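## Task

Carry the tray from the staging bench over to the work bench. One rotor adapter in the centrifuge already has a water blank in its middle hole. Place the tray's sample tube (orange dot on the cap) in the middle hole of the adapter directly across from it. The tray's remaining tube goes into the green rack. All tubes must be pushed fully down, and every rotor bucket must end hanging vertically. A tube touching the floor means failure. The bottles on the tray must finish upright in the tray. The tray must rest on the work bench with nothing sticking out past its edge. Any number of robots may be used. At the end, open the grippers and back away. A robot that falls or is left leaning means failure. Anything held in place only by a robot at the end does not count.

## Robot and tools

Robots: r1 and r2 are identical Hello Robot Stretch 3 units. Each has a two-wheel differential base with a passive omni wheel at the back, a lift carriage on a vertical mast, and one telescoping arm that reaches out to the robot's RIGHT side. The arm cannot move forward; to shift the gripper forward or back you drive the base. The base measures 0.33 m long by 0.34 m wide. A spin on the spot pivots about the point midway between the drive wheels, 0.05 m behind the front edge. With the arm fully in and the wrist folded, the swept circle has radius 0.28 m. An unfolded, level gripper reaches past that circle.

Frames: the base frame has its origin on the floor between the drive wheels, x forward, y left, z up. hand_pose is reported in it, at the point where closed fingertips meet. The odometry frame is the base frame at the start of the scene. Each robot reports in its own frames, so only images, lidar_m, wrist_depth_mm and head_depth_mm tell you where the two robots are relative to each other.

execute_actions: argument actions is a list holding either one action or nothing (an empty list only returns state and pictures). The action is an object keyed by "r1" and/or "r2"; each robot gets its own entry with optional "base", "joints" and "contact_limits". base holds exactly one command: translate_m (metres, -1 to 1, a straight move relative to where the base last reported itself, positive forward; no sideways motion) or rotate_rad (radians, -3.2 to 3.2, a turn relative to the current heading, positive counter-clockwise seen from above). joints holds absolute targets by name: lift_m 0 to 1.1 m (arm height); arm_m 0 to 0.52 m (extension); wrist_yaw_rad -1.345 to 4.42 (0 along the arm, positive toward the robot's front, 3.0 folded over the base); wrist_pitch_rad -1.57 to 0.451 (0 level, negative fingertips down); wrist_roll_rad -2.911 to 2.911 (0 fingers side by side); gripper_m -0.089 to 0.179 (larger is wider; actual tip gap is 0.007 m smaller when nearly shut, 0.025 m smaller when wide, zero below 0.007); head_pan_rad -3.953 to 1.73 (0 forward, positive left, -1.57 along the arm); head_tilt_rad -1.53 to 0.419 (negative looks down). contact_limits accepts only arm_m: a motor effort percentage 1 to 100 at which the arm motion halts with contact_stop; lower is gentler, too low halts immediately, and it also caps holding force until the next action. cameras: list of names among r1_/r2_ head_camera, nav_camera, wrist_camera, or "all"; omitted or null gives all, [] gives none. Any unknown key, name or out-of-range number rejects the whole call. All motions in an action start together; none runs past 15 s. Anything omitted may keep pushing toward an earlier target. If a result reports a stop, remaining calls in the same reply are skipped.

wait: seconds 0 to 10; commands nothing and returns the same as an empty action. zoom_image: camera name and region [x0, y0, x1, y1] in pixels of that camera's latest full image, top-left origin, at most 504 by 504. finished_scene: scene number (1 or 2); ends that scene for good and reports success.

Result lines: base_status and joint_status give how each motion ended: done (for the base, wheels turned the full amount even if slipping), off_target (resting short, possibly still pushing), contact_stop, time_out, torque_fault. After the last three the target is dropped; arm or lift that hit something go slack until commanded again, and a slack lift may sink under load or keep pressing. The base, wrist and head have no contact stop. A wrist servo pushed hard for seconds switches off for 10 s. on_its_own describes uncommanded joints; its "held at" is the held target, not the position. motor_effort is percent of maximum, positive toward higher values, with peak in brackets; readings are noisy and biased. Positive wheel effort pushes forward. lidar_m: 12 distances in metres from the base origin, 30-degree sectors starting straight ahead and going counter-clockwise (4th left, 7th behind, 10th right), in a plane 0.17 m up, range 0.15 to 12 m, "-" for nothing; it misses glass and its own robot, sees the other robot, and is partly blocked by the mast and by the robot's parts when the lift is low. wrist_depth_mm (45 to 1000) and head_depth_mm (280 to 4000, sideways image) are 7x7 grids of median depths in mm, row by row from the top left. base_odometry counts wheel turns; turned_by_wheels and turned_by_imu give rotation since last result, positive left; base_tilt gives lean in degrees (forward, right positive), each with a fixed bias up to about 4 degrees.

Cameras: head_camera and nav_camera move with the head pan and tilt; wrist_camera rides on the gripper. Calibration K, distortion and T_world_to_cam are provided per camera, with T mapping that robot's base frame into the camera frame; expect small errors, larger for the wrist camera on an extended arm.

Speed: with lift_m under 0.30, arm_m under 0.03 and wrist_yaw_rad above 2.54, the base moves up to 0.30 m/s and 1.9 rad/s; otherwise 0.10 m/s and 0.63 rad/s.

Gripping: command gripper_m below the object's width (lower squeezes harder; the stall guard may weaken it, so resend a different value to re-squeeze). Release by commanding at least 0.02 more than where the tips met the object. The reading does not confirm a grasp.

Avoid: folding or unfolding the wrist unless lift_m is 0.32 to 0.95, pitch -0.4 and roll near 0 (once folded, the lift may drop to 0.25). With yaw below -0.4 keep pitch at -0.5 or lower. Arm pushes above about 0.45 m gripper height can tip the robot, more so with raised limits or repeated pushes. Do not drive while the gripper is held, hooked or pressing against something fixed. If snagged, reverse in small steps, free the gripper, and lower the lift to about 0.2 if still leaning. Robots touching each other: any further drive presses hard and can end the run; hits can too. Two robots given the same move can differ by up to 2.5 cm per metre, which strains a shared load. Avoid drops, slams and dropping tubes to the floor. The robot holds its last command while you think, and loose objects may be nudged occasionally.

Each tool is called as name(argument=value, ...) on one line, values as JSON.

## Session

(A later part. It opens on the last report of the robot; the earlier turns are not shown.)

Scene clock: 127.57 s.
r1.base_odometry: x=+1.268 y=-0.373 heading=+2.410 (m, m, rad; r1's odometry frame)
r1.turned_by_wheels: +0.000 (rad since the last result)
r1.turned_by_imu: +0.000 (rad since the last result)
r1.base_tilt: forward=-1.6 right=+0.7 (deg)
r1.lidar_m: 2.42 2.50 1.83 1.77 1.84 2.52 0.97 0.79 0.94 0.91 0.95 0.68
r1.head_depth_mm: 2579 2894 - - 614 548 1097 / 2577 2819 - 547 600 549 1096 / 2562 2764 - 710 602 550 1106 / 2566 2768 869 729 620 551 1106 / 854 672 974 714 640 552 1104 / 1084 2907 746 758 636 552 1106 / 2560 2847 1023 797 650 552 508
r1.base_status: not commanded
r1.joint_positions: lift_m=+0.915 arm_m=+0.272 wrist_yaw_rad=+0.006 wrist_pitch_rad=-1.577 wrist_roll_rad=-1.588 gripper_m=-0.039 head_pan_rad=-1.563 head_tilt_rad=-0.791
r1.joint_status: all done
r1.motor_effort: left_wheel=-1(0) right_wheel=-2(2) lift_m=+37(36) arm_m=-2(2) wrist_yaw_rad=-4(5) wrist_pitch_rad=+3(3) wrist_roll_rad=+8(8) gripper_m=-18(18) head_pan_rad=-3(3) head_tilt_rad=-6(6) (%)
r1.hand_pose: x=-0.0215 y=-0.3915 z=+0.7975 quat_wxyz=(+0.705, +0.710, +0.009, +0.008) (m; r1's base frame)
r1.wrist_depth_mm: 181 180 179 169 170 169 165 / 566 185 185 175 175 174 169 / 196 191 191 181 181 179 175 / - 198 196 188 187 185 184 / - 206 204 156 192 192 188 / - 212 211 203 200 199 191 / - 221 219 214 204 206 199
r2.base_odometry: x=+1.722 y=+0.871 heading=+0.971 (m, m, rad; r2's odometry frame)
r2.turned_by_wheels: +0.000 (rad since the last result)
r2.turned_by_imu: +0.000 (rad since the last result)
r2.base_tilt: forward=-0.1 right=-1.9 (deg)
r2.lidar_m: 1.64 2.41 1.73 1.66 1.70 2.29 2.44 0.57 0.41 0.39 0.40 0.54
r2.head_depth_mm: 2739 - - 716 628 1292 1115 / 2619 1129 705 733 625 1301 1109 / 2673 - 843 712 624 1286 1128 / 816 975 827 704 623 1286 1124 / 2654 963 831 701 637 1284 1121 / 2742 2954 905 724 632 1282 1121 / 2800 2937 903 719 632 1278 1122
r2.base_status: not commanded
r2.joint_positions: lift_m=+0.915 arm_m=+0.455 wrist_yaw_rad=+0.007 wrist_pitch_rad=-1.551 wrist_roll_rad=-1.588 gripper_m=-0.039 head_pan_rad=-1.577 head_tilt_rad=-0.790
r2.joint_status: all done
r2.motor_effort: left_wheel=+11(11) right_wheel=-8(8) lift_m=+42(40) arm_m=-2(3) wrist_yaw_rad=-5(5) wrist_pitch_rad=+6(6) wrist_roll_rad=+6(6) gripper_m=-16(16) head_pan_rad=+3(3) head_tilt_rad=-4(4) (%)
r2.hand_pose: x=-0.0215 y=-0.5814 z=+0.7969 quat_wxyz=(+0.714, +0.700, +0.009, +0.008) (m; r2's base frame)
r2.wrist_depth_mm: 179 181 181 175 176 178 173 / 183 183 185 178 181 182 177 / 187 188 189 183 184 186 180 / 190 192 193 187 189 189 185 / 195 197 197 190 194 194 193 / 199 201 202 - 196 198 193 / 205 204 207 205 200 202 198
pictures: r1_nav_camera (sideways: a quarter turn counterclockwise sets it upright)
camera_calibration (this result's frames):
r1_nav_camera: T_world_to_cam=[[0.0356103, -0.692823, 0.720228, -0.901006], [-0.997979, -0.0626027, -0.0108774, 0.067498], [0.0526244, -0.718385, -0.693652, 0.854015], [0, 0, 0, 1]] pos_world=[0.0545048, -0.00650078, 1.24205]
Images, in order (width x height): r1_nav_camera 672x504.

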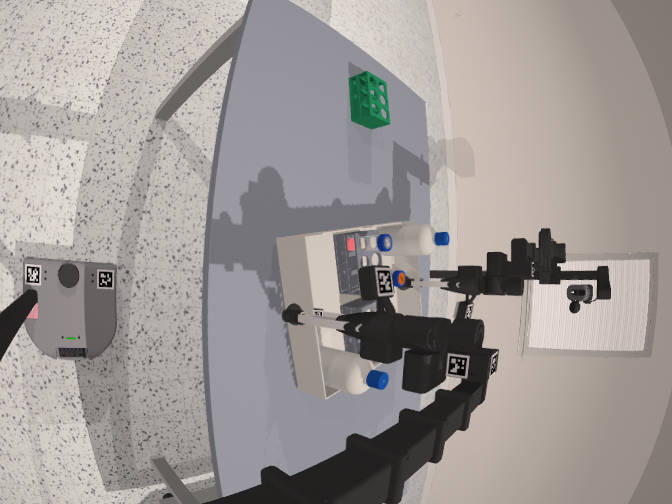

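Still a few mm gap (floor thickness ~5mm?).

execute_actions(actions=[{"r1":{"joints":{"lift_m":0.908}},"r2":{"joints":{"lift_m":0.91}}}], cameras=[])

execute_actions(actions=[{"r1":{"joints":{"gripper_m":0.05}},"r2":{"joints":{"gripper_m":0.05}}}], cameras=[])

execute_actions(actions=[{"r1":{"joints":{"lift_m":1.09}},"r2":{"joints":{"lift_m":1.09}}}], cameras=[])

execute_actions(actions=[{"r1":{"base":{"translate_m":0.17},"joints":{"wrist_roll_rad":0,"wrist_pitch_rad":-1.57,"wrist_yaw_rad":0,"gripper_m":0.055,"arm_m":0.33}},"r2":{"joints":{"arm_m":0}}}], cameras=["r1_wrist_camera"])

Scene clock: 133.47 s.
r1.base_odometry: x=+1.268 y=-0.373 heading=+2.410 (m, m, rad; r1's odometry frame)
r1.turned_by_wheels: +0.000 (rad since the last result)
r1.turned_by_imu: +0.000 (rad since the last result)
r1.base_tilt: forward=-1.7 right=+0.6 (deg)
r1.lidar_m: 2.42 2.50 1.84 1.77 1.83 2.51 0.97 0.80 0.95 0.91 0.95 0.68
r1.head_depth_mm: 2598 2891 - - 614 547 1101 / 2579 2831 - 551 600 549 1100 / 2562 2836 - - 601 548 1100 / 2550 2764 867 740 644 548 1107 / 853 669 970 728 646 550 1098 / 1087 2875 909 747 634 551 1107 / 2544 2878 1016 795 651 552 507
r1.base_status: not commanded
r1.joint_positions: lift_m=+0.908 arm_m=+0.272 wrist_yaw_rad=+0.006 wrist_pitch_rad=-1.580 wrist_roll_rad=-1.589 gripper_m=-0.039 head_pan_rad=-1.563 head_tilt_rad=-0.791
r1.joint_status: all done
r1.motor_effort: left_wheel=+0(1) right_wheel=-2(2) lift_m=+29(36) arm_m=-2(2) wrist_yaw_rad=-4(4) wrist_pitch_rad=+5(5) wrist_roll_rad=+8(8) gripper_m=-18(18) head_pan_rad=-3(3) head_tilt_rad=-7(6) (%)
r1.hand_pose: x=-0.0215 y=-0.3908 z=+0.7909 quat_wxyz=(+0.704, +0.711, +0.009, +0.008) (m; r1's base frame)
r1.wrist_depth_mm: 176 173 173 169 168 168 163 / 182 180 179 174 173 173 168 / 189 187 185 180 180 178 174 / 195 192 191 186 187 184 182 / - 197 197 152 192 190 186 / - 206 204 203 198 197 192 / - 213 212 210 203 206 196
r2.base_odometry: x=+1.722 y=+0.871 heading=+0.971 (m, m, rad; r2's odometry frame)
r2.turned_by_wheels: +0.000 (rad since the last result)
r2.turned_by_imu: +0.000 (rad since the last result)
r2.base_tilt: forward=+0.0 right=-2.0 (deg)
r2.lidar_m: 1.64 2.41 1.73 1.65 1.70 2.30 2.44 0.57 0.41 0.39 0.40 0.54
r2.head_depth_mm: 2722 2995 - 716 627 1294 1117 / 2620 2783 709 732 625 1297 1109 / 2693 - 843 713 622 1290 1132 / 813 965 839 706 623 1280 1125 / 2668 1108 868 705 636 1287 1128 / 2731 2949 906 727 636 1278 1126 / 2731 2972 903 723 631 1277 1118
r2.base_status: not commanded
r2.joint_positions: lift_m=+0.910 arm_m=+0.455 wrist_yaw_rad=+0.007 wrist_pitch_rad=-1.550 wrist_roll_rad=-1.588 gripper_m=-0.039 head_pan_rad=-1.577 head_tilt_rad=-0.790
r2.joint_status: all done
r2.motor_effort: left_wheel=+11(10) right_wheel=-8(9) lift_m=+41(42) arm_m=-2(3) wrist_yaw_rad=-5(6) wrist_pitch_rad=+6(6) wrist_roll_rad=+6(6) gripper_m=-16(16) head_pan_rad=+3(3) head_tilt_rad=-3(5) (%)
r2.hand_pose: x=-0.0215 y=-0.5814 z=+0.7919 quat_wxyz=(+0.714, +0.700, +0.009, +0.008) (m; r2's base frame)
r2.wrist_depth_mm: 174 176 176 176 177 178 173 / 178 179 180 179 181 182 177 / 181 183 185 183 184 186 181 / 186 188 188 187 189 190 184 / 190 192 193 190 192 194 193 / 193 195 196 - 198 199 193 / 197 200 202 201 201 203 199
pictures: none
No camera images: the call's "cameras" was empty. Leave "cameras" out to get every camera's image.

Scene clock: 134.87 s.
r1.base_odometry: x=+1.268 y=-0.373 heading=+2.410 (m, m, rad; r1's odometry frame)
r1.turned_by_wheels: +0.000 (rad since the last result)
r1.turned_by_imu: +0.000 (rad since the last result)
r1.base_tilt: forward=-1.8 right=+0.6 (deg)
r1.lidar_m: 2.42 2.50 1.83 1.77 1.83 2.52 0.97 0.79 0.94 0.91 0.94 0.68
r1.head_depth_mm: 2589 2921 - - 613 549 1101 / 2570 2818 - 549 598 549 1102 / 2550 2799 - - 602 550 1098 / 2572 2786 869 813 645 550 1097 / 856 669 972 722 647 550 1102 / 1082 2900 905 746 633 550 1107 / 2551 2871 1016 797 652 553 509
r1.base_status: not commanded
r1.joint_positions: lift_m=+0.908 arm_m=+0.272 wrist_yaw_rad=+0.003 wrist_pitch_rad=-1.568 wrist_roll_rad=-1.574 gripper_m=+0.050 head_pan_rad=-1.563 head_tilt_rad=-0.791
r1.joint_status: all done
r1.motor_effort: left_wheel=-2(2) right_wheel=+0(2) lift_m=+29(30) arm_m=-2(2) wrist_yaw_rad=-1(4) wrist_pitch_rad=-1(5) wrist_roll_rad=+2(8) gripper_m=+1(85) head_pan_rad=-3(2) head_tilt_rad=-6(6) (%)
r1.hand_pose: x=-0.0214 y=-0.3937 z=+0.7906 quat_wxyz=(+0.708, +0.707, +0.003, +0.002) (m; r1's base frame)
r1.wrist_depth_mm: 174 172 172 169 168 168 163 / 180 177 177 174 174 173 167 / 185 185 184 179 179 179 174 / 191 189 191 184 186 185 185 / - 197 195 192 191 192 187 / - 204 206 199 201 199 192 / - 212 211 206 202 205 200
r2.base_odometry: x=+1.722 y=+0.871 heading=+0.971 (m, m, rad; r2's odometry frame)
r2.turned_by_wheels: +0.000 (rad since the last result)
r2.turned_by_imu: +0.000 (rad since the last result)
r2.base_tilt: forward=+0.0 right=-2.0 (deg)
r2.lidar_m: 1.63 2.42 1.72 1.66 1.71 2.30 2.44 0.57 0.40 0.39 0.40 0.54
r2.head_depth_mm: 2715 3016 - 714 628 1298 1112 / 2616 2798 710 736 625 1296 1114 / 2701 - 843 713 625 1282 1125 / 813 961 839 707 622 1285 1122 / 2678 1109 869 707 635 1282 1124 / 2717 2958 905 724 634 1279 1119 / 2709 2979 899 721 633 1271 1116
r2.base_status: not commanded
r2.joint_positions: lift_m=+0.910 arm_m=+0.455 wrist_yaw_rad=+0.002 wrist_pitch_rad=-1.541 wrist_roll_rad=-1.575 gripper_m=+0.050 head_pan_rad=-1.577 head_tilt_rad=-0.790
r2.joint_status: all done
r2.motor_effort: left_wheel=+5(11) right_wheel=-3(8) lift_m=+41(41) arm_m=-2(3) wrist_yaw_rad=-2(5) wrist_pitch_rad=+1(6) wrist_roll_rad=+2(6) gripper_m=+1(81) head_pan_rad=+4(3) head_tilt_rad=-3(3) (%)
r2.hand_pose: x=-0.0214 y=-0.5840 z=+0.7918 quat_wxyz=(+0.717, +0.697, +0.003, +0.002) (m; r2's base frame)
r2.wrist_depth_mm: 174 175 175 176 178 179 175 / 177 179 179 180 181 183 178 / 181 183 183 183 186 188 183 / 184 185 188 187 189 191 186 / 187 190 191 191 192 196 188 / 193 193 - 195 - 199 175 / 197 199 200 201 203 204 201
pictures: none
No camera images: the call's "cameras" was empty. Leave "cameras" out to get every camera's image.

Scene clock: 137.37 s.
r1.base_odometry: x=+1.268 y=-0.373 heading=+2.410 (m, m, rad; r1's odometry frame)
r1.turned_by_wheels: +0.000 (rad since the last result)
r1.turned_by_imu: +0.000 (rad since the last result)
r1.base_tilt: forward=-1.6 right=+0.6 (deg)
r1.lidar_m: 2.42 2.50 1.83 1.77 1.83 2.52 0.97 0.80 0.94 0.91 0.95 0.68
r1.head_depth_mm: 2614 2898 1001 786 629 549 1103 / 2679 2895 1011 554 601 549 1098 / - - 969 737 603 550 1102 / 2598 - 948 773 642 550 1101 / 611 2741 994 711 647 551 1102 / 2554 2800 863 744 634 551 1106 / 2523 2832 1020 794 651 553 507
r1.base_status: not commanded
r1.joint_positions: lift_m=+1.090 arm_m=+0.272 wrist_yaw_rad=+0.003 wrist_pitch_rad=-1.568 wrist_roll_rad=-1.574 gripper_m=+0.050 head_pan_rad=-1.563 head_tilt_rad=-0.791
r1.joint_status: all done
r1.motor_effort: left_wheel=-2(2) right_wheel=+1(0) lift_m=+39(40) arm_m=-2(2) wrist_yaw_rad=-2(2) wrist_pitch_rad=-2(2) wrist_roll_rad=+2(2) gripper_m=+0(0) head_pan_rad=-3(2) head_tilt_rad=-6(6) (%)
r1.hand_pose: x=-0.0214 y=-0.3939 z=+0.9722 quat_wxyz=(+0.708, +0.706, +0.003, +0.002) (m; r1's base frame)
r1.wrist_depth_mm: - - 341 339 336 283 319 / - - 354 350 351 296 344 / - - 366 362 365 326 354 / - - 377 377 378 340 370 / - - 391 390 385 327 383 / - - 417 405 265 343 352 / - - 425 424 250 416 422
r2.base_odometry: x=+1.722 y=+0.871 heading=+0.971 (m, m, rad; r2's odometry frame)
r2.turned_by_wheels: +0.000 (rad since the last result)
r2.turned_by_imu: +0.000 (rad since the last result)
r2.base_tilt: forward=-0.1 right=-2.0 (deg)
r2.lidar_m: 1.63 2.40 1.73 1.66 1.71 2.30 2.44 0.57 0.41 0.39 0.40 0.54
r2.head_depth_mm: 2709 2956 926 738 628 1293 1117 / 2726 2964 714 733 627 1292 1107 / - 2972 844 713 625 1286 1124 / 1299 2165 841 709 621 1282 1124 / 2718 2854 893 707 636 1284 1128 / 2716 2952 906 726 635 1282 1125 / 2707 2939 903 723 632 1273 1122
r2.base_status: not commanded
r2.joint_positions: lift_m=+1.090 arm_m=+0.455 wrist_yaw_rad=+0.002 wrist_pitch_rad=-1.540 wrist_roll_rad=-1.575 gripper_m=+0.050 head_pan_rad=-1.577 head_tilt_rad=-0.790
r2.joint_status: all done
r2.motor_effort: left_wheel=+5(5) right_wheel=-3(4) lift_m=+43(46) arm_m=-3(2) wrist_yaw_rad=-2(1) wrist_pitch_rad=+0(1) wrist_roll_rad=+2(2) gripper_m=+1(1) head_pan_rad=+3(4) head_tilt_rad=-4(4) (%)
r2.hand_pose: x=-0.0214 y=-0.5841 z=+0.9717 quat_wxyz=(+0.718, +0.696, +0.003, +0.002) (m; r2's base frame)
r2.wrist_depth_mm: - 347 347 346 335 317 318 / - 350 352 356 353 308 367 / - 358 362 364 366 312 374 / - 366 370 372 376 339 386 / - 373 378 381 380 325 391 / - 379 - 390 - 334 353 / - 393 398 395 245 406 410
pictures: none
No camera images: the call's "cameras" was empty. Leave "cameras" out to get every camera's image.

Scene clock: 141.90 s.
r1.base_odometry: x=+1.141 y=-0.260 heading=+2.410 (m, m, rad; r1's odometry frame)
r1.turned_by_wheels: +0.000 (rad since the last result)
r1.turned_by_imu: -0.001 (rad since the last result)
r1.base_tilt: forward=-1.7 right=+0.6 (deg)
r1.lidar_m: 2.25 2.50 1.84 1.77 1.84 2.52 1.13 0.96 0.94 0.91 0.95 0.53
r1.head_depth_mm: 2571 2920 1003 731 604 548 1099 / 2672 2886 1008 719 644 548 1100 / 1083 2892 1009 698 629 548 1100 / 2577 - 754 747 647 549 1100 / 2544 2912 1011 791 651 551 1102 / 2538 2846 1013 792 652 552 1105 / 2576 2857 1016 769 652 553 507
r1.base_status: done
r1.joint_positions: lift_m=+1.090 arm_m=+0.330 wrist_yaw_rad=+0.003 wrist_pitch_rad=-1.568 wrist_roll_rad=-0.004 gripper_m=+0.055 head_pan_rad=-1.563 head_tilt_rad=-0.791
r1.joint_status: all done
r1.motor_effort: left_wheel=-3(4) right_wheel=+1(4) lift_m=+38(39) arm_m=+4(4) wrist_yaw_rad=-2(2) wrist_pitch_rad=-1(2) wrist_roll_rad=+2(2) gripper_m=+0(29) head_pan_rad=-2(3) head_tilt_rad=-6(6) (%)
r1.hand_pose: x=-0.0217 y=-0.4513 z=+0.9722 quat_wxyz=(+0.503, +0.501, -0.499, -0.498) (m; r1's base frame)
r1.wrist_depth_mm: 339 348 347 342 290 285 282 / 364 361 357 351 288 314 322 / 371 373 367 367 363 359 355 / 385 383 381 377 372 370 290 / 399 395 391 385 377 364 327 / 415 411 409 404 403 392 393 / - - - 415 415 411 415
r2.base_odometry: x=+1.722 y=+0.871 heading=+0.971 (m, m, rad; r2's odometry frame)
r2.turned_by_wheels: +0.000 (rad since the last result)
r2.turned_by_imu: +0.000 (rad since the last result)
r2.base_tilt: forward=-0.1 right=-2.1 (deg)
r2.lidar_m: 1.63 2.41 1.73 1.65 1.71 2.30 2.44 0.57 0.41 0.39 0.40 0.54
r2.head_depth_mm: - - - - - 1257 1112 / - - - - - - 1116 / 2691 - - - - - - / 2703 2918 837 709 - 1291 1151 / 2728 2923 888 708 - 1261 1122 / 2718 2930 904 749 - 1049 1125 / 2722 2938 904 722 - 1044 1119
r2.base_status: not commanded
r2.joint_positions: lift_m=+1.090 arm_m=+0.001 wrist_yaw_rad=+0.001 wrist_pitch_rad=-1.539 wrist_roll_rad=-1.574 gripper_m=+0.050 head_pan_rad=-1.577 head_tilt_rad=-0.790
r2.joint_status: all done
r2.motor_effort: left_wheel=+5(5) right_wheel=-4(3) lift_m=+43(43) arm_m=-4(4) wrist_yaw_rad=-1(1) wrist_pitch_rad=+0(0) wrist_roll_rad=+2(2) gripper_m=+1(1) head_pan_rad=+3(3) head_tilt_rad=-4(3) (%)
r2.hand_pose: x=-0.0214 y=-0.1295 z=+0.9717 quat_wxyz=(+0.718, +0.696, +0.002, +0.001) (m; r2's base frame)
r2.wrist_depth_mm: - - - - - - 359 / - - - - - 380 370 / - - - - - 383 378 / - - - - - 387 387 / - - - - - 395 396 / - - - - - 404 406 / - - - - - 411 417
pictures: r1_wrist_camera
camera_calibration (this result's frames):
r1_wrist_camera: T_world_to_cam=[[-0.998672, -0.0494103, -0.014594, -0.0333241], [-0.0513194, 0.979033, 0.19713, 0.274276], [0.00454774, 0.197617, -0.980269, 1.20617], [0, 0, 0, 1]] pos_world=[-0.0246895, -0.508532, 1.12782]
Images, in order (width x height): r1_wrist_camera 644x364.

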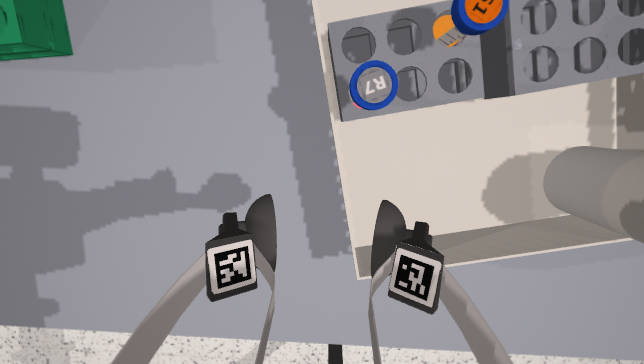

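execute_actions(actions=[{"r1":{"base":{"translate_m":-0.039},"joints":{"arm_m":0.41,"lift_m":1.03}}}], cameras=["r1_wrist_camera"])

Scene clock: 146.00 s.
r1.base_odometry: x=+1.170 y=-0.286 heading=+2.409 (m, m, rad; r1's odometry frame)
r1.turned_by_wheels: +0.000 (rad since the last result)
r1.turned_by_imu: -0.001 (rad since the last result)
r1.base_tilt: forward=-1.6 right=+0.6 (deg)
r1.lidar_m: 2.29 2.50 1.83 1.77 1.83 2.53 1.10 0.92 0.95 0.91 0.95 0.56
r1.head_depth_mm: - 2846 1001 720 603 548 1096 / 2608 2907 1006 732 645 548 1102 / - 2878 1010 712 644 551 1099 / 2545 2810 758 697 633 551 1106 / 2562 2841 1016 790 648 550 1104 / 2566 2886 1018 793 652 551 1105 / 2531 2854 1017 794 653 552 508
r1.base_status: done
r1.joint_positions: lift_m=+1.030 arm_m=+0.410 wrist_yaw_rad=+0.002 wrist_pitch_rad=-1.568 wrist_roll_rad=-0.003 gripper_m=+0.055 head_pan_rad=-1.563 head_tilt_rad=-0.791
r1.joint_status: all done
r1.motor_effort: left_wheel=-3(7) right_wheel=+1(2) lift_m=+30(32) arm_m=+4(5) wrist_yaw_rad=-2(2) wrist_pitch_rad=-1(1) wrist_roll_rad=+2(2) gripper_m=+0(1) head_pan_rad=-2(2) head_tilt_rad=-6(6) (%)
r1.hand_pose: x=-0.0217 y=-0.5313 z=+0.9126 quat_wxyz=(+0.502, +0.501, -0.499, -0.498) (m; r1's base frame)
r1.wrist_depth_mm: 294 293 288 285 287 282 279 / 301 304 297 295 288 286 250 / 311 309 306 293 241 242 239 / 322 322 317 249 254 284 283 / 332 330 327 305 318 317 303 / 341 344 341 335 336 330 250 / 358 355 351 339 320 301 249
r2.base_odometry: x=+1.722 y=+0.871 heading=+0.971 (m, m, rad; r2's odometry frame)
r2.turned_by_wheels: +0.000 (rad since the last result)
r2.turned_by_imu: +0.000 (rad since the last result)
r2.base_tilt: forward=+0.0 right=-1.9 (deg)
r2.lidar_m: 1.64 2.41 1.73 1.65 1.71 2.30 2.43 0.57 0.41 0.39 0.40 0.54
r2.head_depth_mm: - - - - - 1259 1115 / - - - - - - 1111 / 1314 - - - - - - / 2670 2879 836 708 - 1287 1142 / 2723 2888 891 706 - 1251 1126 / 2727 2956 904 744 - 1050 1122 / 2743 2956 898 724 - 1044 1122
r2.base_status: not commanded
r2.joint_positions: lift_m=+1.090 arm_m=+0.001 wrist_yaw_rad=+0.001 wrist_pitch_rad=-1.539 wrist_roll_rad=-1.574 gripper_m=+0.050 head_pan_rad=-1.577 head_tilt_rad=-0.790
r2.joint_status: not commanded
r2.motor_effort: left_wheel=+5(5) right_wheel=-4(3) lift_m=+43(43) arm_m=-4(4) wrist_yaw_rad=-1(1) wrist_pitch_rad=+0(0) wrist_roll_rad=+2(2) gripper_m=+1(1) head_pan_rad=+3(3) head_tilt_rad=-4(4) (%)
r2.hand_pose: x=-0.0214 y=-0.1295 z=+0.9717 quat_wxyz=(+0.718, +0.696, +0.002, +0.001) (m; r2's base frame)
r2.wrist_depth_mm: - - - - - - 363 / - - - - - 383 372 / - - - - - 382 381 / - - - - - 390 385 / - - - - - 396 393 / - - - - - 406 406 / - - - - - 408 413
pictures: r1_wrist_camera
camera_calibration (this result's frames):
r1_wrist_camera: T_world_to_cam=[[-0.998746, -0.0478855, -0.0145953, -0.037323], [-0.0498247, 0.979113, 0.197115, 0.364453], [0.00485153, 0.197595, -0.980272, 1.1635], [0, 0, 0, 1]] pos_world=[-0.0247621, -0.588529, 1.06816]
Images, in order (width x height): r1_wrist_camera 644x364.

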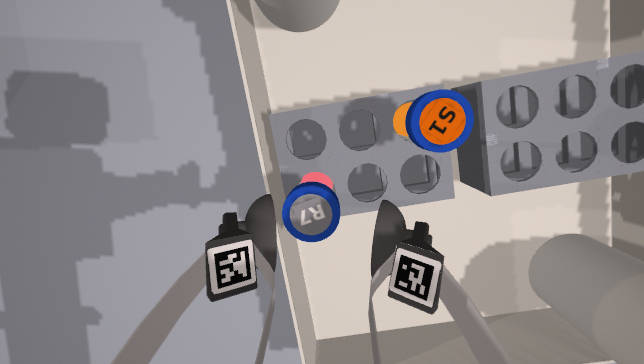

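execute_actions(actions=[{"r1":{"base":{"translate_m":0.006},"joints":{"lift_m":0.984}}}], cameras=[])

execute_actions(actions=[{"r1":{"joints":{"gripper_m":0.015}}}], cameras=[])

execute_actions(actions=[{"r1":{"joints":{"lift_m":1.1}}}], cameras=[])

execute_actions(actions=[{"r1":{"base":{"translate_m":0.31},"joints":{"arm_m":0.44}}}], cameras=[])

execute_actions(actions=[{"r1":{"joints":{"lift_m":1.07}}}], cameras=["r1_wrist_camera"])

Scene clock: 153.10 s.
r1.base_odometry: x=+1.166 y=-0.282 heading=+2.409 (m, m, rad; r1's odometry frame)
r1.turned_by_wheels: +0.000 (rad since the last result)
r1.turned_by_imu: -0.001 (rad since the last result)
r1.base_tilt: forward=-1.7 right=+0.6 (deg)
r1.lidar_m: 2.28 2.50 1.83 1.77 1.84 2.52 1.11 0.93 0.94 0.91 0.95 0.56
r1.head_depth_mm: 2518 - 1005 730 605 548 1101 / 2429 2890 1006 723 644 550 1106 / - 2945 883 709 643 548 1095 / 2442 2853 747 687 632 549 1101 / 2570 2876 1011 792 648 551 1104 / 2553 2860 1022 792 650 553 1103 / 2529 2844 1019 794 652 551 509
r1.base_status: done
r1.joint_positions: lift_m=+0.984 arm_m=+0.410 wrist_yaw_rad=+0.002 wrist_pitch_rad=-1.568 wrist_roll_rad=-0.003 gripper_m=+0.055 head_pan_rad=-1.563 head_tilt_rad=-0.791
r1.joint_status: all done
r1.motor_effort: left_wheel=-3(3) right_wheel=+1(5) lift_m=+29(30) arm_m=+4(4) wrist_yaw_rad=-1(2) wrist_pitch_rad=-2(2) wrist_roll_rad=+1(1) gripper_m=+0(0) head_pan_rad=-3(3) head_tilt_rad=-6(6) (%)
r1.hand_pose: x=-0.0217 y=-0.5313 z=+0.8666 quat_wxyz=(+0.502, +0.501, -0.499, -0.498) (m; r1's base frame)
r1.wrist_depth_mm: 249 246 244 242 241 240 239 / 257 258 253 250 245 190 190 / 265 263 260 199 198 134 195 / 272 271 268 203 232 204 226 / 281 279 279 145 223 268 269 / 289 288 290 278 286 276 256 / 303 300 298 289 287 288 258
r2.base_odometry: x=+1.722 y=+0.871 heading=+0.971 (m, m, rad; r2's odometry frame)
r2.turned_by_wheels: +0.000 (rad since the last result)
r2.turned_by_imu: +0.000 (rad since the last result)
r2.base_tilt: forward=-0.2 right=-2.1 (deg)
r2.lidar_m: 1.64 2.41 1.73 1.66 1.71 2.30 2.44 0.57 0.41 0.39 0.40 0.54
r2.head_depth_mm: - - - - - 1262 1116 / - - - - - - 1112 / 1283 - - - - - - / 2747 2897 840 709 - 1282 1144 / 2693 2908 889 707 - 1248 1125 / 2756 2987 905 746 - 1047 1114 / 2750 2959 905 725 - 1045 1118
r2.base_status: not commanded
r2.joint_positions: lift_m=+1.090 arm_m=+0.001 wrist_yaw_rad=+0.001 wrist_pitch_rad=-1.539 wrist_roll_rad=-1.574 gripper_m=+0.050 head_pan_rad=-1.577 head_tilt_rad=-0.790
r2.joint_status: not commanded
r2.motor_effort: left_wheel=+5(5) right_wheel=-3(3) lift_m=+43(43) arm_m=-4(4) wrist_yaw_rad=-1(1) wrist_pitch_rad=+0(0) wrist_roll_rad=+2(2) gripper_m=+1(1) head_pan_rad=+3(3) head_tilt_rad=-4(3) (%)
r2.hand_pose: x=-0.0214 y=-0.1295 z=+0.9717 quat_wxyz=(+0.718, +0.696, +0.002, +0.001) (m; r2's base frame)
r2.wrist_depth_mm: - - - - - - 361 / - - - - - 384 372 / - - - - - 384 383 / - - - - - 388 389 / - - - - - 394 398 / - - - - - 409 408 / - - - - - 412 413
pictures: none
No camera images: the call's "cameras" was empty. Leave "cameras" out to get every camera's image.

Scene clock: 154.00 s.
r1.base_odometry: x=+1.166 y=-0.282 heading=+2.409 (m, m, rad; r1's odometry frame)
r1.turned_by_wheels: +0.000 (rad since the last result)
r1.turned_by_imu: +0.000 (rad since the last result)
r1.base_tilt: forward=-1.7 right=+0.7 (deg)
r1.lidar_m: 2.28 2.50 1.83 1.77 1.84 2.52 1.10 0.93 0.94 0.91 0.95 0.56
r1.head_depth_mm: 2512 - 1005 731 603 549 1104 / 2459 2904 1007 724 643 548 1101 / - 2942 880 711 646 550 1104 / 2447 2859 748 701 631 550 1103 / 2557 2862 1013 790 649 550 1105 / 2552 2868 1011 792 652 552 1104 / 2549 2852 1019 796 651 553 508
r1.base_status: not commanded
r1.joint_positions: lift_m=+0.984 arm_m=+0.410 wrist_yaw_rad=+0.002 wrist_pitch_rad=-1.568 wrist_roll_rad=-0.003 gripper_m=+0.015 head_pan_rad=-1.563 head_tilt_rad=-0.791
r1.joint_status: all done
r1.motor_effort: left_wheel=-3(3) right_wheel=+1(1) lift_m=+30(30) arm_m=+4(4) wrist_yaw_rad=-1(2) wrist_pitch_rad=-1(2) wrist_roll_rad=+1(1) gripper_m=-9(85) head_pan_rad=-3(2) head_tilt_rad=-6(7) (%)
r1.hand_pose: x=-0.0217 y=-0.5313 z=+0.8666 quat_wxyz=(+0.502, +0.501, -0.499, -0.498) (m; r1's base frame)
r1.wrist_depth_mm: 248 248 244 243 239 238 237 / 258 256 250 248 247 190 189 / 264 265 262 199 198 134 195 / 273 270 268 202 233 205 227 / 283 280 280 142 254 268 269 / 291 291 291 267 280 279 255 / 302 303 299 289 291 287 258
r2.base_odometry: x=+1.722 y=+0.871 heading=+0.971 (m, m, rad; r2's odometry frame)
r2.turned_by_wheels: +0.000 (rad since the last result)
r2.turned_by_imu: +0.000 (rad since the last result)
r2.base_tilt: forward=-0.1 right=-2.0 (deg)
r2.lidar_m: 1.64 2.42 1.73 1.66 1.71 2.30 2.45 0.57 0.40 0.39 0.40 0.54
r2.head_depth_mm: - - - - - 1260 1116 / - - - - - - 1112 / 1275 - - - - - - / 2752 2883 838 708 - 1279 1142 / 2748 2872 891 706 - 1261 1131 / 2727 2940 906 745 - 1041 1126 / 2735 2964 902 722 - 1044 1122
r2.base_status: not commanded
r2.joint_positions: lift_m=+1.090 arm_m=+0.001 wrist_yaw_rad=+0.001 wrist_pitch_rad=-1.539 wrist_roll_rad=-1.574 gripper_m=+0.050 head_pan_rad=-1.577 head_tilt_rad=-0.790
r2.joint_status: not commanded
r2.motor_effort: left_wheel=+5(5) right_wheel=-4(4) lift_m=+43(43) arm_m=-4(4) wrist_yaw_rad=+0(2) wrist_pitch_rad=+0(0) wrist_roll_rad=+2(2) gripper_m=+1(1) head_pan_rad=+3(3) head_tilt_rad=-5(4) (%)
r2.hand_pose: x=-0.0214 y=-0.1295 z=+0.9717 quat_wxyz=(+0.718, +0.696, +0.002, +0.001) (m; r2's base frame)
r2.wrist_depth_mm: - - - - - - 364 / - - - - - 384 368 / - - - - - 388 378 / - - - - - 384 388 / - - - - - 397 399 / - - - - - 404 404 / - - - - - 412 420
pictures: none
No camera images: the call's "cameras" was empty. Leave "cameras" out to get every camera's image.

Scene clock: 155.87 s.
r1.base_odometry: x=+1.166 y=-0.282 heading=+2.409 (m, m, rad; r1's odometry frame)
r1.turned_by_wheels: +0.000 (rad since the last result)
r1.turned_by_imu: +0.000 (rad since the last result)
r1.base_tilt: forward=-1.7 right=+0.5 (deg)
r1.lidar_m: 2.28 2.50 1.83 1.77 1.83 2.52 1.11 0.93 0.94 0.91 0.95 0.56
r1.head_depth_mm: 2559 2899 1001 730 605 547 1100 / 2575 2889 1005 725 644 549 1101 / 2572 2896 1012 708 644 549 1107 / - 2876 759 699 634 549 1103 / 2543 2867 1014 791 649 551 1104 / 2551 2877 1017 791 651 552 1104 / 2549 2862 1022 797 651 552 507
r1.base_status: not commanded
r1.joint_positions: lift_m=+1.099 arm_m=+0.410 wrist_yaw_rad=+0.002 wrist_pitch_rad=-1.568 wrist_roll_rad=-0.003 gripper_m=+0.015 head_pan_rad=-1.563 head_tilt_rad=-0.791
r1.joint_status: all done
r1.motor_effort: left_wheel=-2(3) right_wheel=+2(1) lift_m=+38(42) arm_m=+4(5) wrist_yaw_rad=-2(1) wrist_pitch_rad=-2(2) wrist_roll_rad=+1(2) gripper_m=-8(8) head_pan_rad=-2(3) head_tilt_rad=-6(6) (%)
r1.hand_pose: x=-0.0217 y=-0.5313 z=+0.9815 quat_wxyz=(+0.502, +0.501, -0.499, -0.498) (m; r1's base frame)
r1.wrist_depth_mm: 360 358 353 307 348 345 314 / 370 370 365 361 355 353 309 / 380 377 381 319 313 313 313 / 393 398 389 322 377 379 345 / 411 408 403 142 393 380 319 / 420 419 426 415 404 365 258 / 432 434 431 423 419 416 421
r2.base_odometry: x=+1.722 y=+0.871 heading=+0.971 (m, m, rad; r2's odometry frame)
r2.turned_by_wheels: +0.000 (rad since the last result)
r2.turned_by_imu: +0.000 (rad since the last result)
r2.base_tilt: forward=+0.0 right=-1.9 (deg)
r2.lidar_m: 1.63 2.40 1.74 1.65 1.71 2.30 2.44 0.57 0.41 0.39 0.40 0.54
r2.head_depth_mm: - - - - - 1258 1114 / - - - - - - 1111 / 2723 - - - - - - / 2720 2889 838 709 - 1283 1151 / 2742 2885 889 707 - 1256 1121 / 2738 2952 905 747 - 1047 1125 / 2738 2926 902 725 - 1044 1116
r2.base_status: not commanded
r2.joint_positions: lift_m=+1.090 arm_m=+0.001 wrist_yaw_rad=+0.001 wrist_pitch_rad=-1.539 wrist_roll_rad=-1.574 gripper_m=+0.050 head_pan_rad=-1.577 head_tilt_rad=-0.790
r2.joint_status: not commanded
r2.motor_effort: left_wheel=+5(5) right_wheel=-3(4) lift_m=+43(43) arm_m=-4(4) wrist_yaw_rad=-1(1) wrist_pitch_rad=+0(0) wrist_roll_rad=+2(2) gripper_m=+1(1) head_pan_rad=+3(3) head_tilt_rad=-4(4) (%)
r2.hand_pose: x=-0.0214 y=-0.1295 z=+0.9717 quat_wxyz=(+0.718, +0.696, +0.002, +0.001) (m; r2's base frame)
r2.wrist_depth_mm: - - - - - - 360 / - - - - - 383 370 / - - - - - 382 380 / - - - - - 392 387 / - - - - - 397 393 / - - - - - 407 404 / - - - - - 415 415
pictures: none
No camera images: the call's "cameras" was empty. Leave "cameras" out to get every camera's image.

Scene clock: 160.53 s.
r1.base_odometry: x=+0.935 y=-0.075 heading=+2.409 (m, m, rad; r1's odometry frame)
r1.turned_by_wheels: +0.000 (rad since the last result)
r1.turned_by_imu: -0.001 (rad since the last result)
r1.base_tilt: forward=-1.7 right=+0.7 (deg)
r1.lidar_m: 1.97 2.50 1.83 1.77 1.84 2.53 1.23 1.29 0.94 0.91 0.32 2.15
r1.head_depth_mm: 2458 2900 1006 760 647 548 1097 / 2569 2845 1007 789 648 548 1104 / 2553 2907 1009 789 647 549 1108 / - 2894 939 742 649 551 1104 / 2552 2862 1014 747 647 552 1106 / 2563 2880 1014 792 650 551 681 / 2526 2858 2465 1817 651 553 507
r1.base_status: done
r1.joint_positions: lift_m=+1.099 arm_m=+0.440 wrist_yaw_rad=+0.002 wrist_pitch_rad=-1.568 wrist_roll_rad=-0.003 gripper_m=+0.015 head_pan_rad=-1.563 head_tilt_rad=-0.791
r1.joint_status: all done
r1.motor_effort: left_wheel=-3(2) right_wheel=+1(5) lift_m=+39(38) arm_m=+4(4) wrist_yaw_rad=-1(1) wrist_pitch_rad=-1(2) wrist_roll_rad=+1(2) gripper_m=-10(9) head_pan_rad=-3(2) head_tilt_rad=-6(5) (%)
r1.hand_pose: x=-0.0217 y=-0.5613 z=+0.9815 quat_wxyz=(+0.502, +0.501, -0.499, -0.498) (m; r1's base frame)
r1.wrist_depth_mm: - 358 353 354 348 350 295 / - 367 365 364 361 359 315 / - 380 314 372 377 371 349 / - 395 388 382 387 383 338 / - 409 405 143 394 392 352 / - 415 425 413 408 407 387 / - 439 433 426 429 416 382
r2.base_odometry: x=+1.722 y=+0.871 heading=+0.971 (m, m, rad; r2's odometry frame)
r2.turned_by_wheels: +0.000 (rad since the last result)
r2.turned_by_imu: +0.000 (rad since the last result)
r2.base_tilt: forward=-0.2 right=-1.9 (deg)
r2.lidar_m: 1.63 2.41 1.73 1.66 1.71 2.29 2.44 0.57 0.41 0.39 0.40 0.54
r2.head_depth_mm: - - - - - 1262 1106 / - - - - - - 1108 / 2717 - - - - - - / 2729 2961 836 710 - 1294 1152 / 2715 2893 890 707 - 1259 1128 / 2743 2936 904 745 - 1046 1120 / 2729 2950 904 726 - 1048 1121
r2.base_status: not commanded
r2.joint_positions: lift_m=+1.090 arm_m=+0.001 wrist_yaw_rad=+0.001 wrist_pitch_rad=-1.539 wrist_roll_rad=-1.574 gripper_m=+0.050 head_pan_rad=-1.577 head_tilt_rad=-0.790
r2.joint_status: not commanded
r2.motor_effort: left_wheel=+5(5) right_wheel=-4(4) lift_m=+43(43) arm_m=-4(4) wrist_yaw_rad=-1(1) wrist_pitch_rad=+0(0) wrist_roll_rad=+2(2) gripper_m=+1(1) head_pan_rad=+3(3) head_tilt_rad=-4(3) (%)
r2.hand_pose: x=-0.0214 y=-0.1295 z=+0.9717 quat_wxyz=(+0.718, +0.696, +0.002, +0.001) (m; r2's base frame)
r2.wrist_depth_mm: - - - - - - 361 / - - - - - 380 372 / - - - - - 384 376 / - - - - - 385 386 / - - - - - 398 394 / - - - - - 406 407 / - - - - - 409 414
pictures: none
No camera images: the call's "cameras" was empty. Leave "cameras" out to get every camera's image.

Scene clock: 161.57 s.
r1.base_odometry: x=+0.935 y=-0.075 heading=+2.409 (m, m, rad; r1's odometry frame)
r1.turned_by_wheels: +0.000 (rad since the last result)
r1.turned_by_imu: +0.000 (rad since the last result)
r1.base_tilt: forward=-1.8 right=+0.6 (deg)
r1.lidar_m: 1.97 2.50 1.83 1.77 1.84 2.52 1.23 1.29 0.94 0.91 0.32 2.16
r1.head_depth_mm: 2444 2904 1005 765 645 549 1101 / 2613 2838 1007 785 647 549 1102 / 2632 2899 1029 789 648 549 1100 / - 2887 1012 744 647 551 1101 / 2553 2866 1014 745 650 551 1106 / 2564 2881 1020 794 649 552 681 / 2575 2865 2476 1820 650 553 508
r1.base_status: not commanded
r1.joint_positions: lift_m=+1.070 arm_m=+0.440 wrist_yaw_rad=+0.002 wrist_pitch_rad=-1.568 wrist_roll_rad=-0.003 gripper_m=+0.015 head_pan_rad=-1.563 head_tilt_rad=-0.791
r1.joint_status: all done
r1.motor_effort: left_wheel=-3(3) right_wheel=+1(1) lift_m=+31(31) arm_m=+4(4) wrist_yaw_rad=-1(2) wrist_pitch_rad=-1(2) wrist_roll_rad=+2(1) gripper_m=-8(9) head_pan_rad=-3(2) head_tilt_rad=-6(6) (%)
r1.hand_pose: x=-0.0217 y=-0.5613 z=+0.9526 quat_wxyz=(+0.502, +0.501, -0.499, -0.498) (m; r1's base frame)
r1.wrist_depth_mm: - 329 329 325 322 323 293 / - 341 340 334 335 331 302 / - 353 291 346 346 345 312 / - 363 325 352 357 352 324 / - 371 373 142 365 365 335 / - 389 387 380 375 375 346 / - 402 400 398 390 381 358
r2.base_odometry: x=+1.722 y=+0.871 heading=+0.971 (m, m, rad; r2's odometry frame)
r2.turned_by_wheels: +0.000 (rad since the last result)
r2.turned_by_imu: +0.000 (rad since the last result)
r2.base_tilt: forward=+0.0 right=-2.0 (deg)
r2.lidar_m: 1.63 2.40 1.73 1.65 1.70 2.30 2.44 0.57 0.41 0.39 0.40 0.54
r2.head_depth_mm: - - - - - 1256 1123 / - - - - - - 1113 / 2720 - - - - - - / 2748 2960 841 708 - 1283 1148 / 2738 2899 892 707 - 1261 1123 / 2729 2935 902 744 - 1049 1123 / 2732 2957 901 724 - 1044 1118
r2.base_status: not commanded
r2.joint_positions: lift_m=+1.090 arm_m=+0.001 wrist_yaw_rad=+0.001 wrist_pitch_rad=-1.539 wrist_roll_rad=-1.574 gripper_m=+0.050 head_pan_rad=-1.577 head_tilt_rad=-0.790
r2.joint_status: not commanded
r2.motor_effort: left_wheel=+5(5) right_wheel=-3(3) lift_m=+43(43) arm_m=-4(4) wrist_yaw_rad=-1(1) wrist_pitch_rad=+0(0) wrist_roll_rad=+2(2) gripper_m=+0(1) head_pan_rad=+3(3) head_tilt_rad=-2(4) (%)
r2.hand_pose: x=-0.0214 y=-0.1295 z=+0.9717 quat_wxyz=(+0.718, +0.696, +0.002, +0.001) (m; r2's base frame)
r2.wrist_depth_mm: - - - - - - 363 / - - - - - 384 373 / - - - - - 382 380 / - - - - - 388 388 / - - - - - 398 399 / - - - - - 406 408 / - - - - - 414 414
pictures: r1_wrist_camera
camera_calibration (this result's frames):
r1_wrist_camera: T_world_to_cam=[[-0.998747, -0.0478604, -0.0145954, -0.038162], [-0.0498002, 0.979115, 0.197115, 0.38595], [0.00485654, 0.197595, -0.980272, 1.20863], [0, 0, 0, 1]] pos_world=[-0.0247635, -0.618534, 1.10815]
Images, in order (width x height): r1_wrist_camera 644x364.

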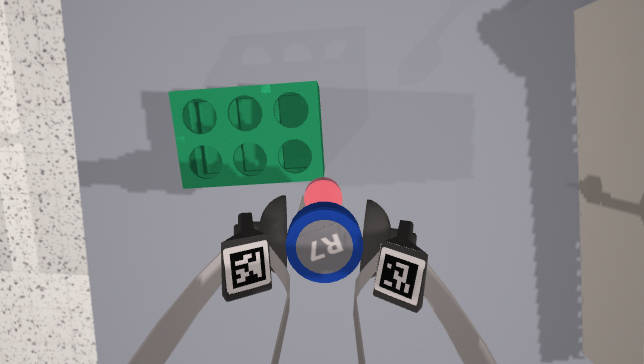

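execute_actions(actions=[{"r1":{"base":{"translate_m":0.024},"joints":{"arm_m":0.461}}}], cameras=[])

execute_actions(actions=[{"r1":{"joints":{"lift_m":1.048}}}], cameras=["r1_wrist_camera"])

Scene clock: 166.60 s.
r1.base_odometry: x=+0.917 y=-0.059 heading=+2.409 (m, m, rad; r1's odometry frame)
r1.turned_by_wheels: +0.000 (rad since the last result)
r1.turned_by_imu: -0.001 (rad since the last result)
r1.base_tilt: forward=-1.7 right=+0.6 (deg)
r1.lidar_m: 1.95 2.51 1.83 1.77 1.84 2.52 1.25 1.29 0.94 0.91 0.31 2.14
r1.head_depth_mm: 2450 2922 1005 777 645 548 1099 / 2572 2850 1004 787 646 549 1104 / 2618 2885 1009 790 648 551 1103 / - 2929 973 725 649 549 1105 / 2559 2865 1016 748 648 551 1100 / 2543 2872 2369 793 651 551 641 / 2555 2886 2463 1938 667 552 508
r1.base_status: done
r1.joint_positions: lift_m=+1.070 arm_m=+0.461 wrist_yaw_rad=+0.002 wrist_pitch_rad=-1.568 wrist_roll_rad=-0.003 gripper_m=+0.015 head_pan_rad=-1.563 head_tilt_rad=-0.791
r1.joint_status: all done
r1.motor_effort: left_wheel=-3(2) right_wheel=+2(4) lift_m=+30(31) arm_m=+4(4) wrist_yaw_rad=-2(1) wrist_pitch_rad=-1(2) wrist_roll_rad=+2(2) gripper_m=-10(10) head_pan_rad=-2(2) head_tilt_rad=-6(7) (%)
r1.hand_pose: x=-0.0217 y=-0.5823 z=+0.9526 quat_wxyz=(+0.502, +0.501, -0.499, -0.498) (m; r1's base frame)
r1.wrist_depth_mm: - 331 330 325 323 325 319 / - 341 337 334 334 330 327 / - 351 343 342 344 341 336 / - 364 304 297 353 351 348 / - 375 372 142 364 359 357 / - 385 392 383 382 372 369 / - 407 395 393 391 385 383
r2.base_odometry: x=+1.722 y=+0.871 heading=+0.971 (m, m, rad; r2's odometry frame)
r2.turned_by_wheels: +0.000 (rad since the last result)
r2.turned_by_imu: +0.000 (rad since the last result)
r2.base_tilt: forward=-0.1 right=-1.8 (deg)
r2.lidar_m: 1.63 2.41 1.73 1.65 1.71 2.29 2.44 0.57 0.41 0.39 0.40 0.54
r2.head_depth_mm: - - - - - 1264 1115 / - - - - - - 1117 / 2749 - - - - - - / 2738 2915 839 709 - 1283 1141 / 2729 2876 889 708 - 1255 1121 / 2756 2968 903 745 - 1048 1120 / 2772 2933 904 724 - 1043 1122
r2.base_status: not commanded
r2.joint_positions: lift_m=+1.090 arm_m=+0.001 wrist_yaw_rad=+0.001 wrist_pitch_rad=-1.539 wrist_roll_rad=-1.574 gripper_m=+0.050 head_pan_rad=-1.577 head_tilt_rad=-0.790
r2.joint_status: not commanded
r2.motor_effort: left_wheel=+6(5) right_wheel=-4(3) lift_m=+44(43) arm_m=-4(4) wrist_yaw_rad=-1(1) wrist_pitch_rad=+0(0) wrist_roll_rad=+2(2) gripper_m=+1(1) head_pan_rad=+3(3) head_tilt_rad=-5(3) (%)
r2.hand_pose: x=-0.0214 y=-0.1295 z=+0.9717 quat_wxyz=(+0.718, +0.696, +0.002, +0.001) (m; r2's base frame)
r2.wrist_depth_mm: - - - - - - 365 / - - - - - 389 370 / - - - - - 386 382 / - - - - - 390 387 / - - - - - 392 397 / - - - - - 403 406 / - - - - - 414 417
pictures: none
No camera images: the call's "cameras" was empty. Leave "cameras" out to get every camera's image.

Scene clock: 167.53 s.
r1.base_odometry: x=+0.917 y=-0.059 heading=+2.409 (m, m, rad; r1's odometry frame)
r1.turned_by_wheels: +0.000 (rad since the last result)
r1.turned_by_imu: +0.000 (rad since the last result)
r1.base_tilt: forward=-1.7 right=+0.7 (deg)
r1.lidar_m: 1.95 2.51 1.83 1.77 1.84 2.52 1.25 1.29 0.95 0.91 0.31 2.13
r1.head_depth_mm: 1971 2868 1009 778 645 548 1098 / 2582 2792 1009 786 647 548 1101 / - 2864 1011 791 648 549 1101 / 2563 - 1009 724 646 551 1103 / 2565 2889 1013 752 648 550 1107 / 2525 2858 2383 793 650 551 639 / 2523 2850 2458 1931 668 553 507
r1.base_status: not commanded
r1.joint_positions: lift_m=+1.048 arm_m=+0.461 wrist_yaw_rad=+0.002 wrist_pitch_rad=-1.568 wrist_roll_rad=-0.003 gripper_m=+0.015 head_pan_rad=-1.563 head_tilt_rad=-0.791
r1.joint_status: all done
r1.motor_effort: left_wheel=-3(3) right_wheel=+1(1) lift_m=+31(30) arm_m=+4(5) wrist_yaw_rad=-1(2) wrist_pitch_rad=-1(1) wrist_roll_rad=+2(2) gripper_m=-9(9) head_pan_rad=-2(2) head_tilt_rad=-6(5) (%)
r1.hand_pose: x=-0.0217 y=-0.5823 z=+0.9306 quat_wxyz=(+0.502, +0.501, -0.499, -0.498) (m; r1's base frame)
r1.wrist_depth_mm: - 310 304 306 304 302 297 / - 320 319 315 312 310 305 / - 325 297 323 323 319 317 / - 339 277 271 332 327 329 / - 349 350 142 337 339 334 / - 359 363 359 356 351 349 / - 375 374 374 364 364 359
r2.base_odometry: x=+1.722 y=+0.871 heading=+0.971 (m, m, rad; r2's odometry frame)
r2.turned_by_wheels: +0.000 (rad since the last result)
r2.turned_by_imu: +0.000 (rad since the last result)
r2.base_tilt: forward=+0.0 right=-2.0 (deg)
r2.lidar_m: 1.64 2.40 1.73 1.66 1.71 2.30 2.44 0.57 0.41 0.39 0.40 0.54
r2.head_depth_mm: - - - - - 1264 1118 / - - - - - - 1117 / 2716 - - - - - - / 2768 2939 839 711 - 1283 1146 / 2722 2896 890 708 - 1255 1124 / 2728 2983 905 747 - 1047 1123 / 2747 2969 900 723 - 1043 1126
r2.base_status: not commanded
r2.joint_positions: lift_m=+1.090 arm_m=+0.001 wrist_yaw_rad=+0.001 wrist_pitch_rad=-1.539 wrist_roll_rad=-1.574 gripper_m=+0.050 head_pan_rad=-1.577 head_tilt_rad=-0.790
r2.joint_status: not commanded
r2.motor_effort: left_wheel=+5(5) right_wheel=-4(3) lift_m=+44(43) arm_m=-4(4) wrist_yaw_rad=-1(1) wrist_pitch_rad=+0(0) wrist_roll_rad=+2(2) gripper_m=+1(0) head_pan_rad=+3(3) head_tilt_rad=-4(4) (%)
r2.hand_pose: x=-0.0214 y=-0.1295 z=+0.9717 quat_wxyz=(+0.718, +0.696, +0.002, +0.001) (m; r2's base frame)
r2.wrist_depth_mm: - - - - - - 364 / - - - - - 386 372 / - - - - - 382 380 / - - - - - 386 386 / - - - - - 396 393 / - - - - - 405 407 / - - - - - 411 413
pictures: r1_wrist_camera
camera_calibration (this result's frames):
r1_wrist_camera: T_world_to_cam=[[-0.998747, -0.0478587, -0.0145954, -0.0394869], [-0.0497985, 0.979115, 0.197115, 0.410844], [0.00485688, 0.197595, -0.980272, 1.19121], [0, 0, 0, 1]] pos_world=[-0.0247636, -0.63953, 1.08615]
Images, in order (width x height): r1_wrist_camera 644x364.

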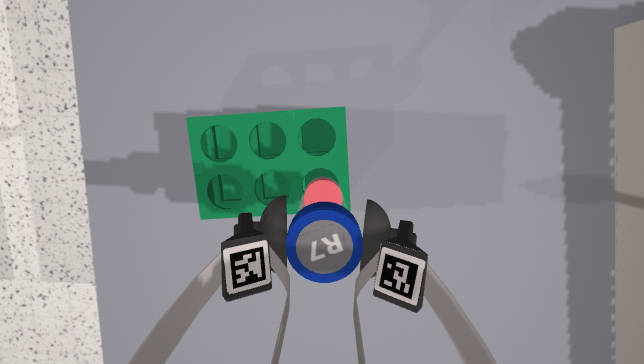

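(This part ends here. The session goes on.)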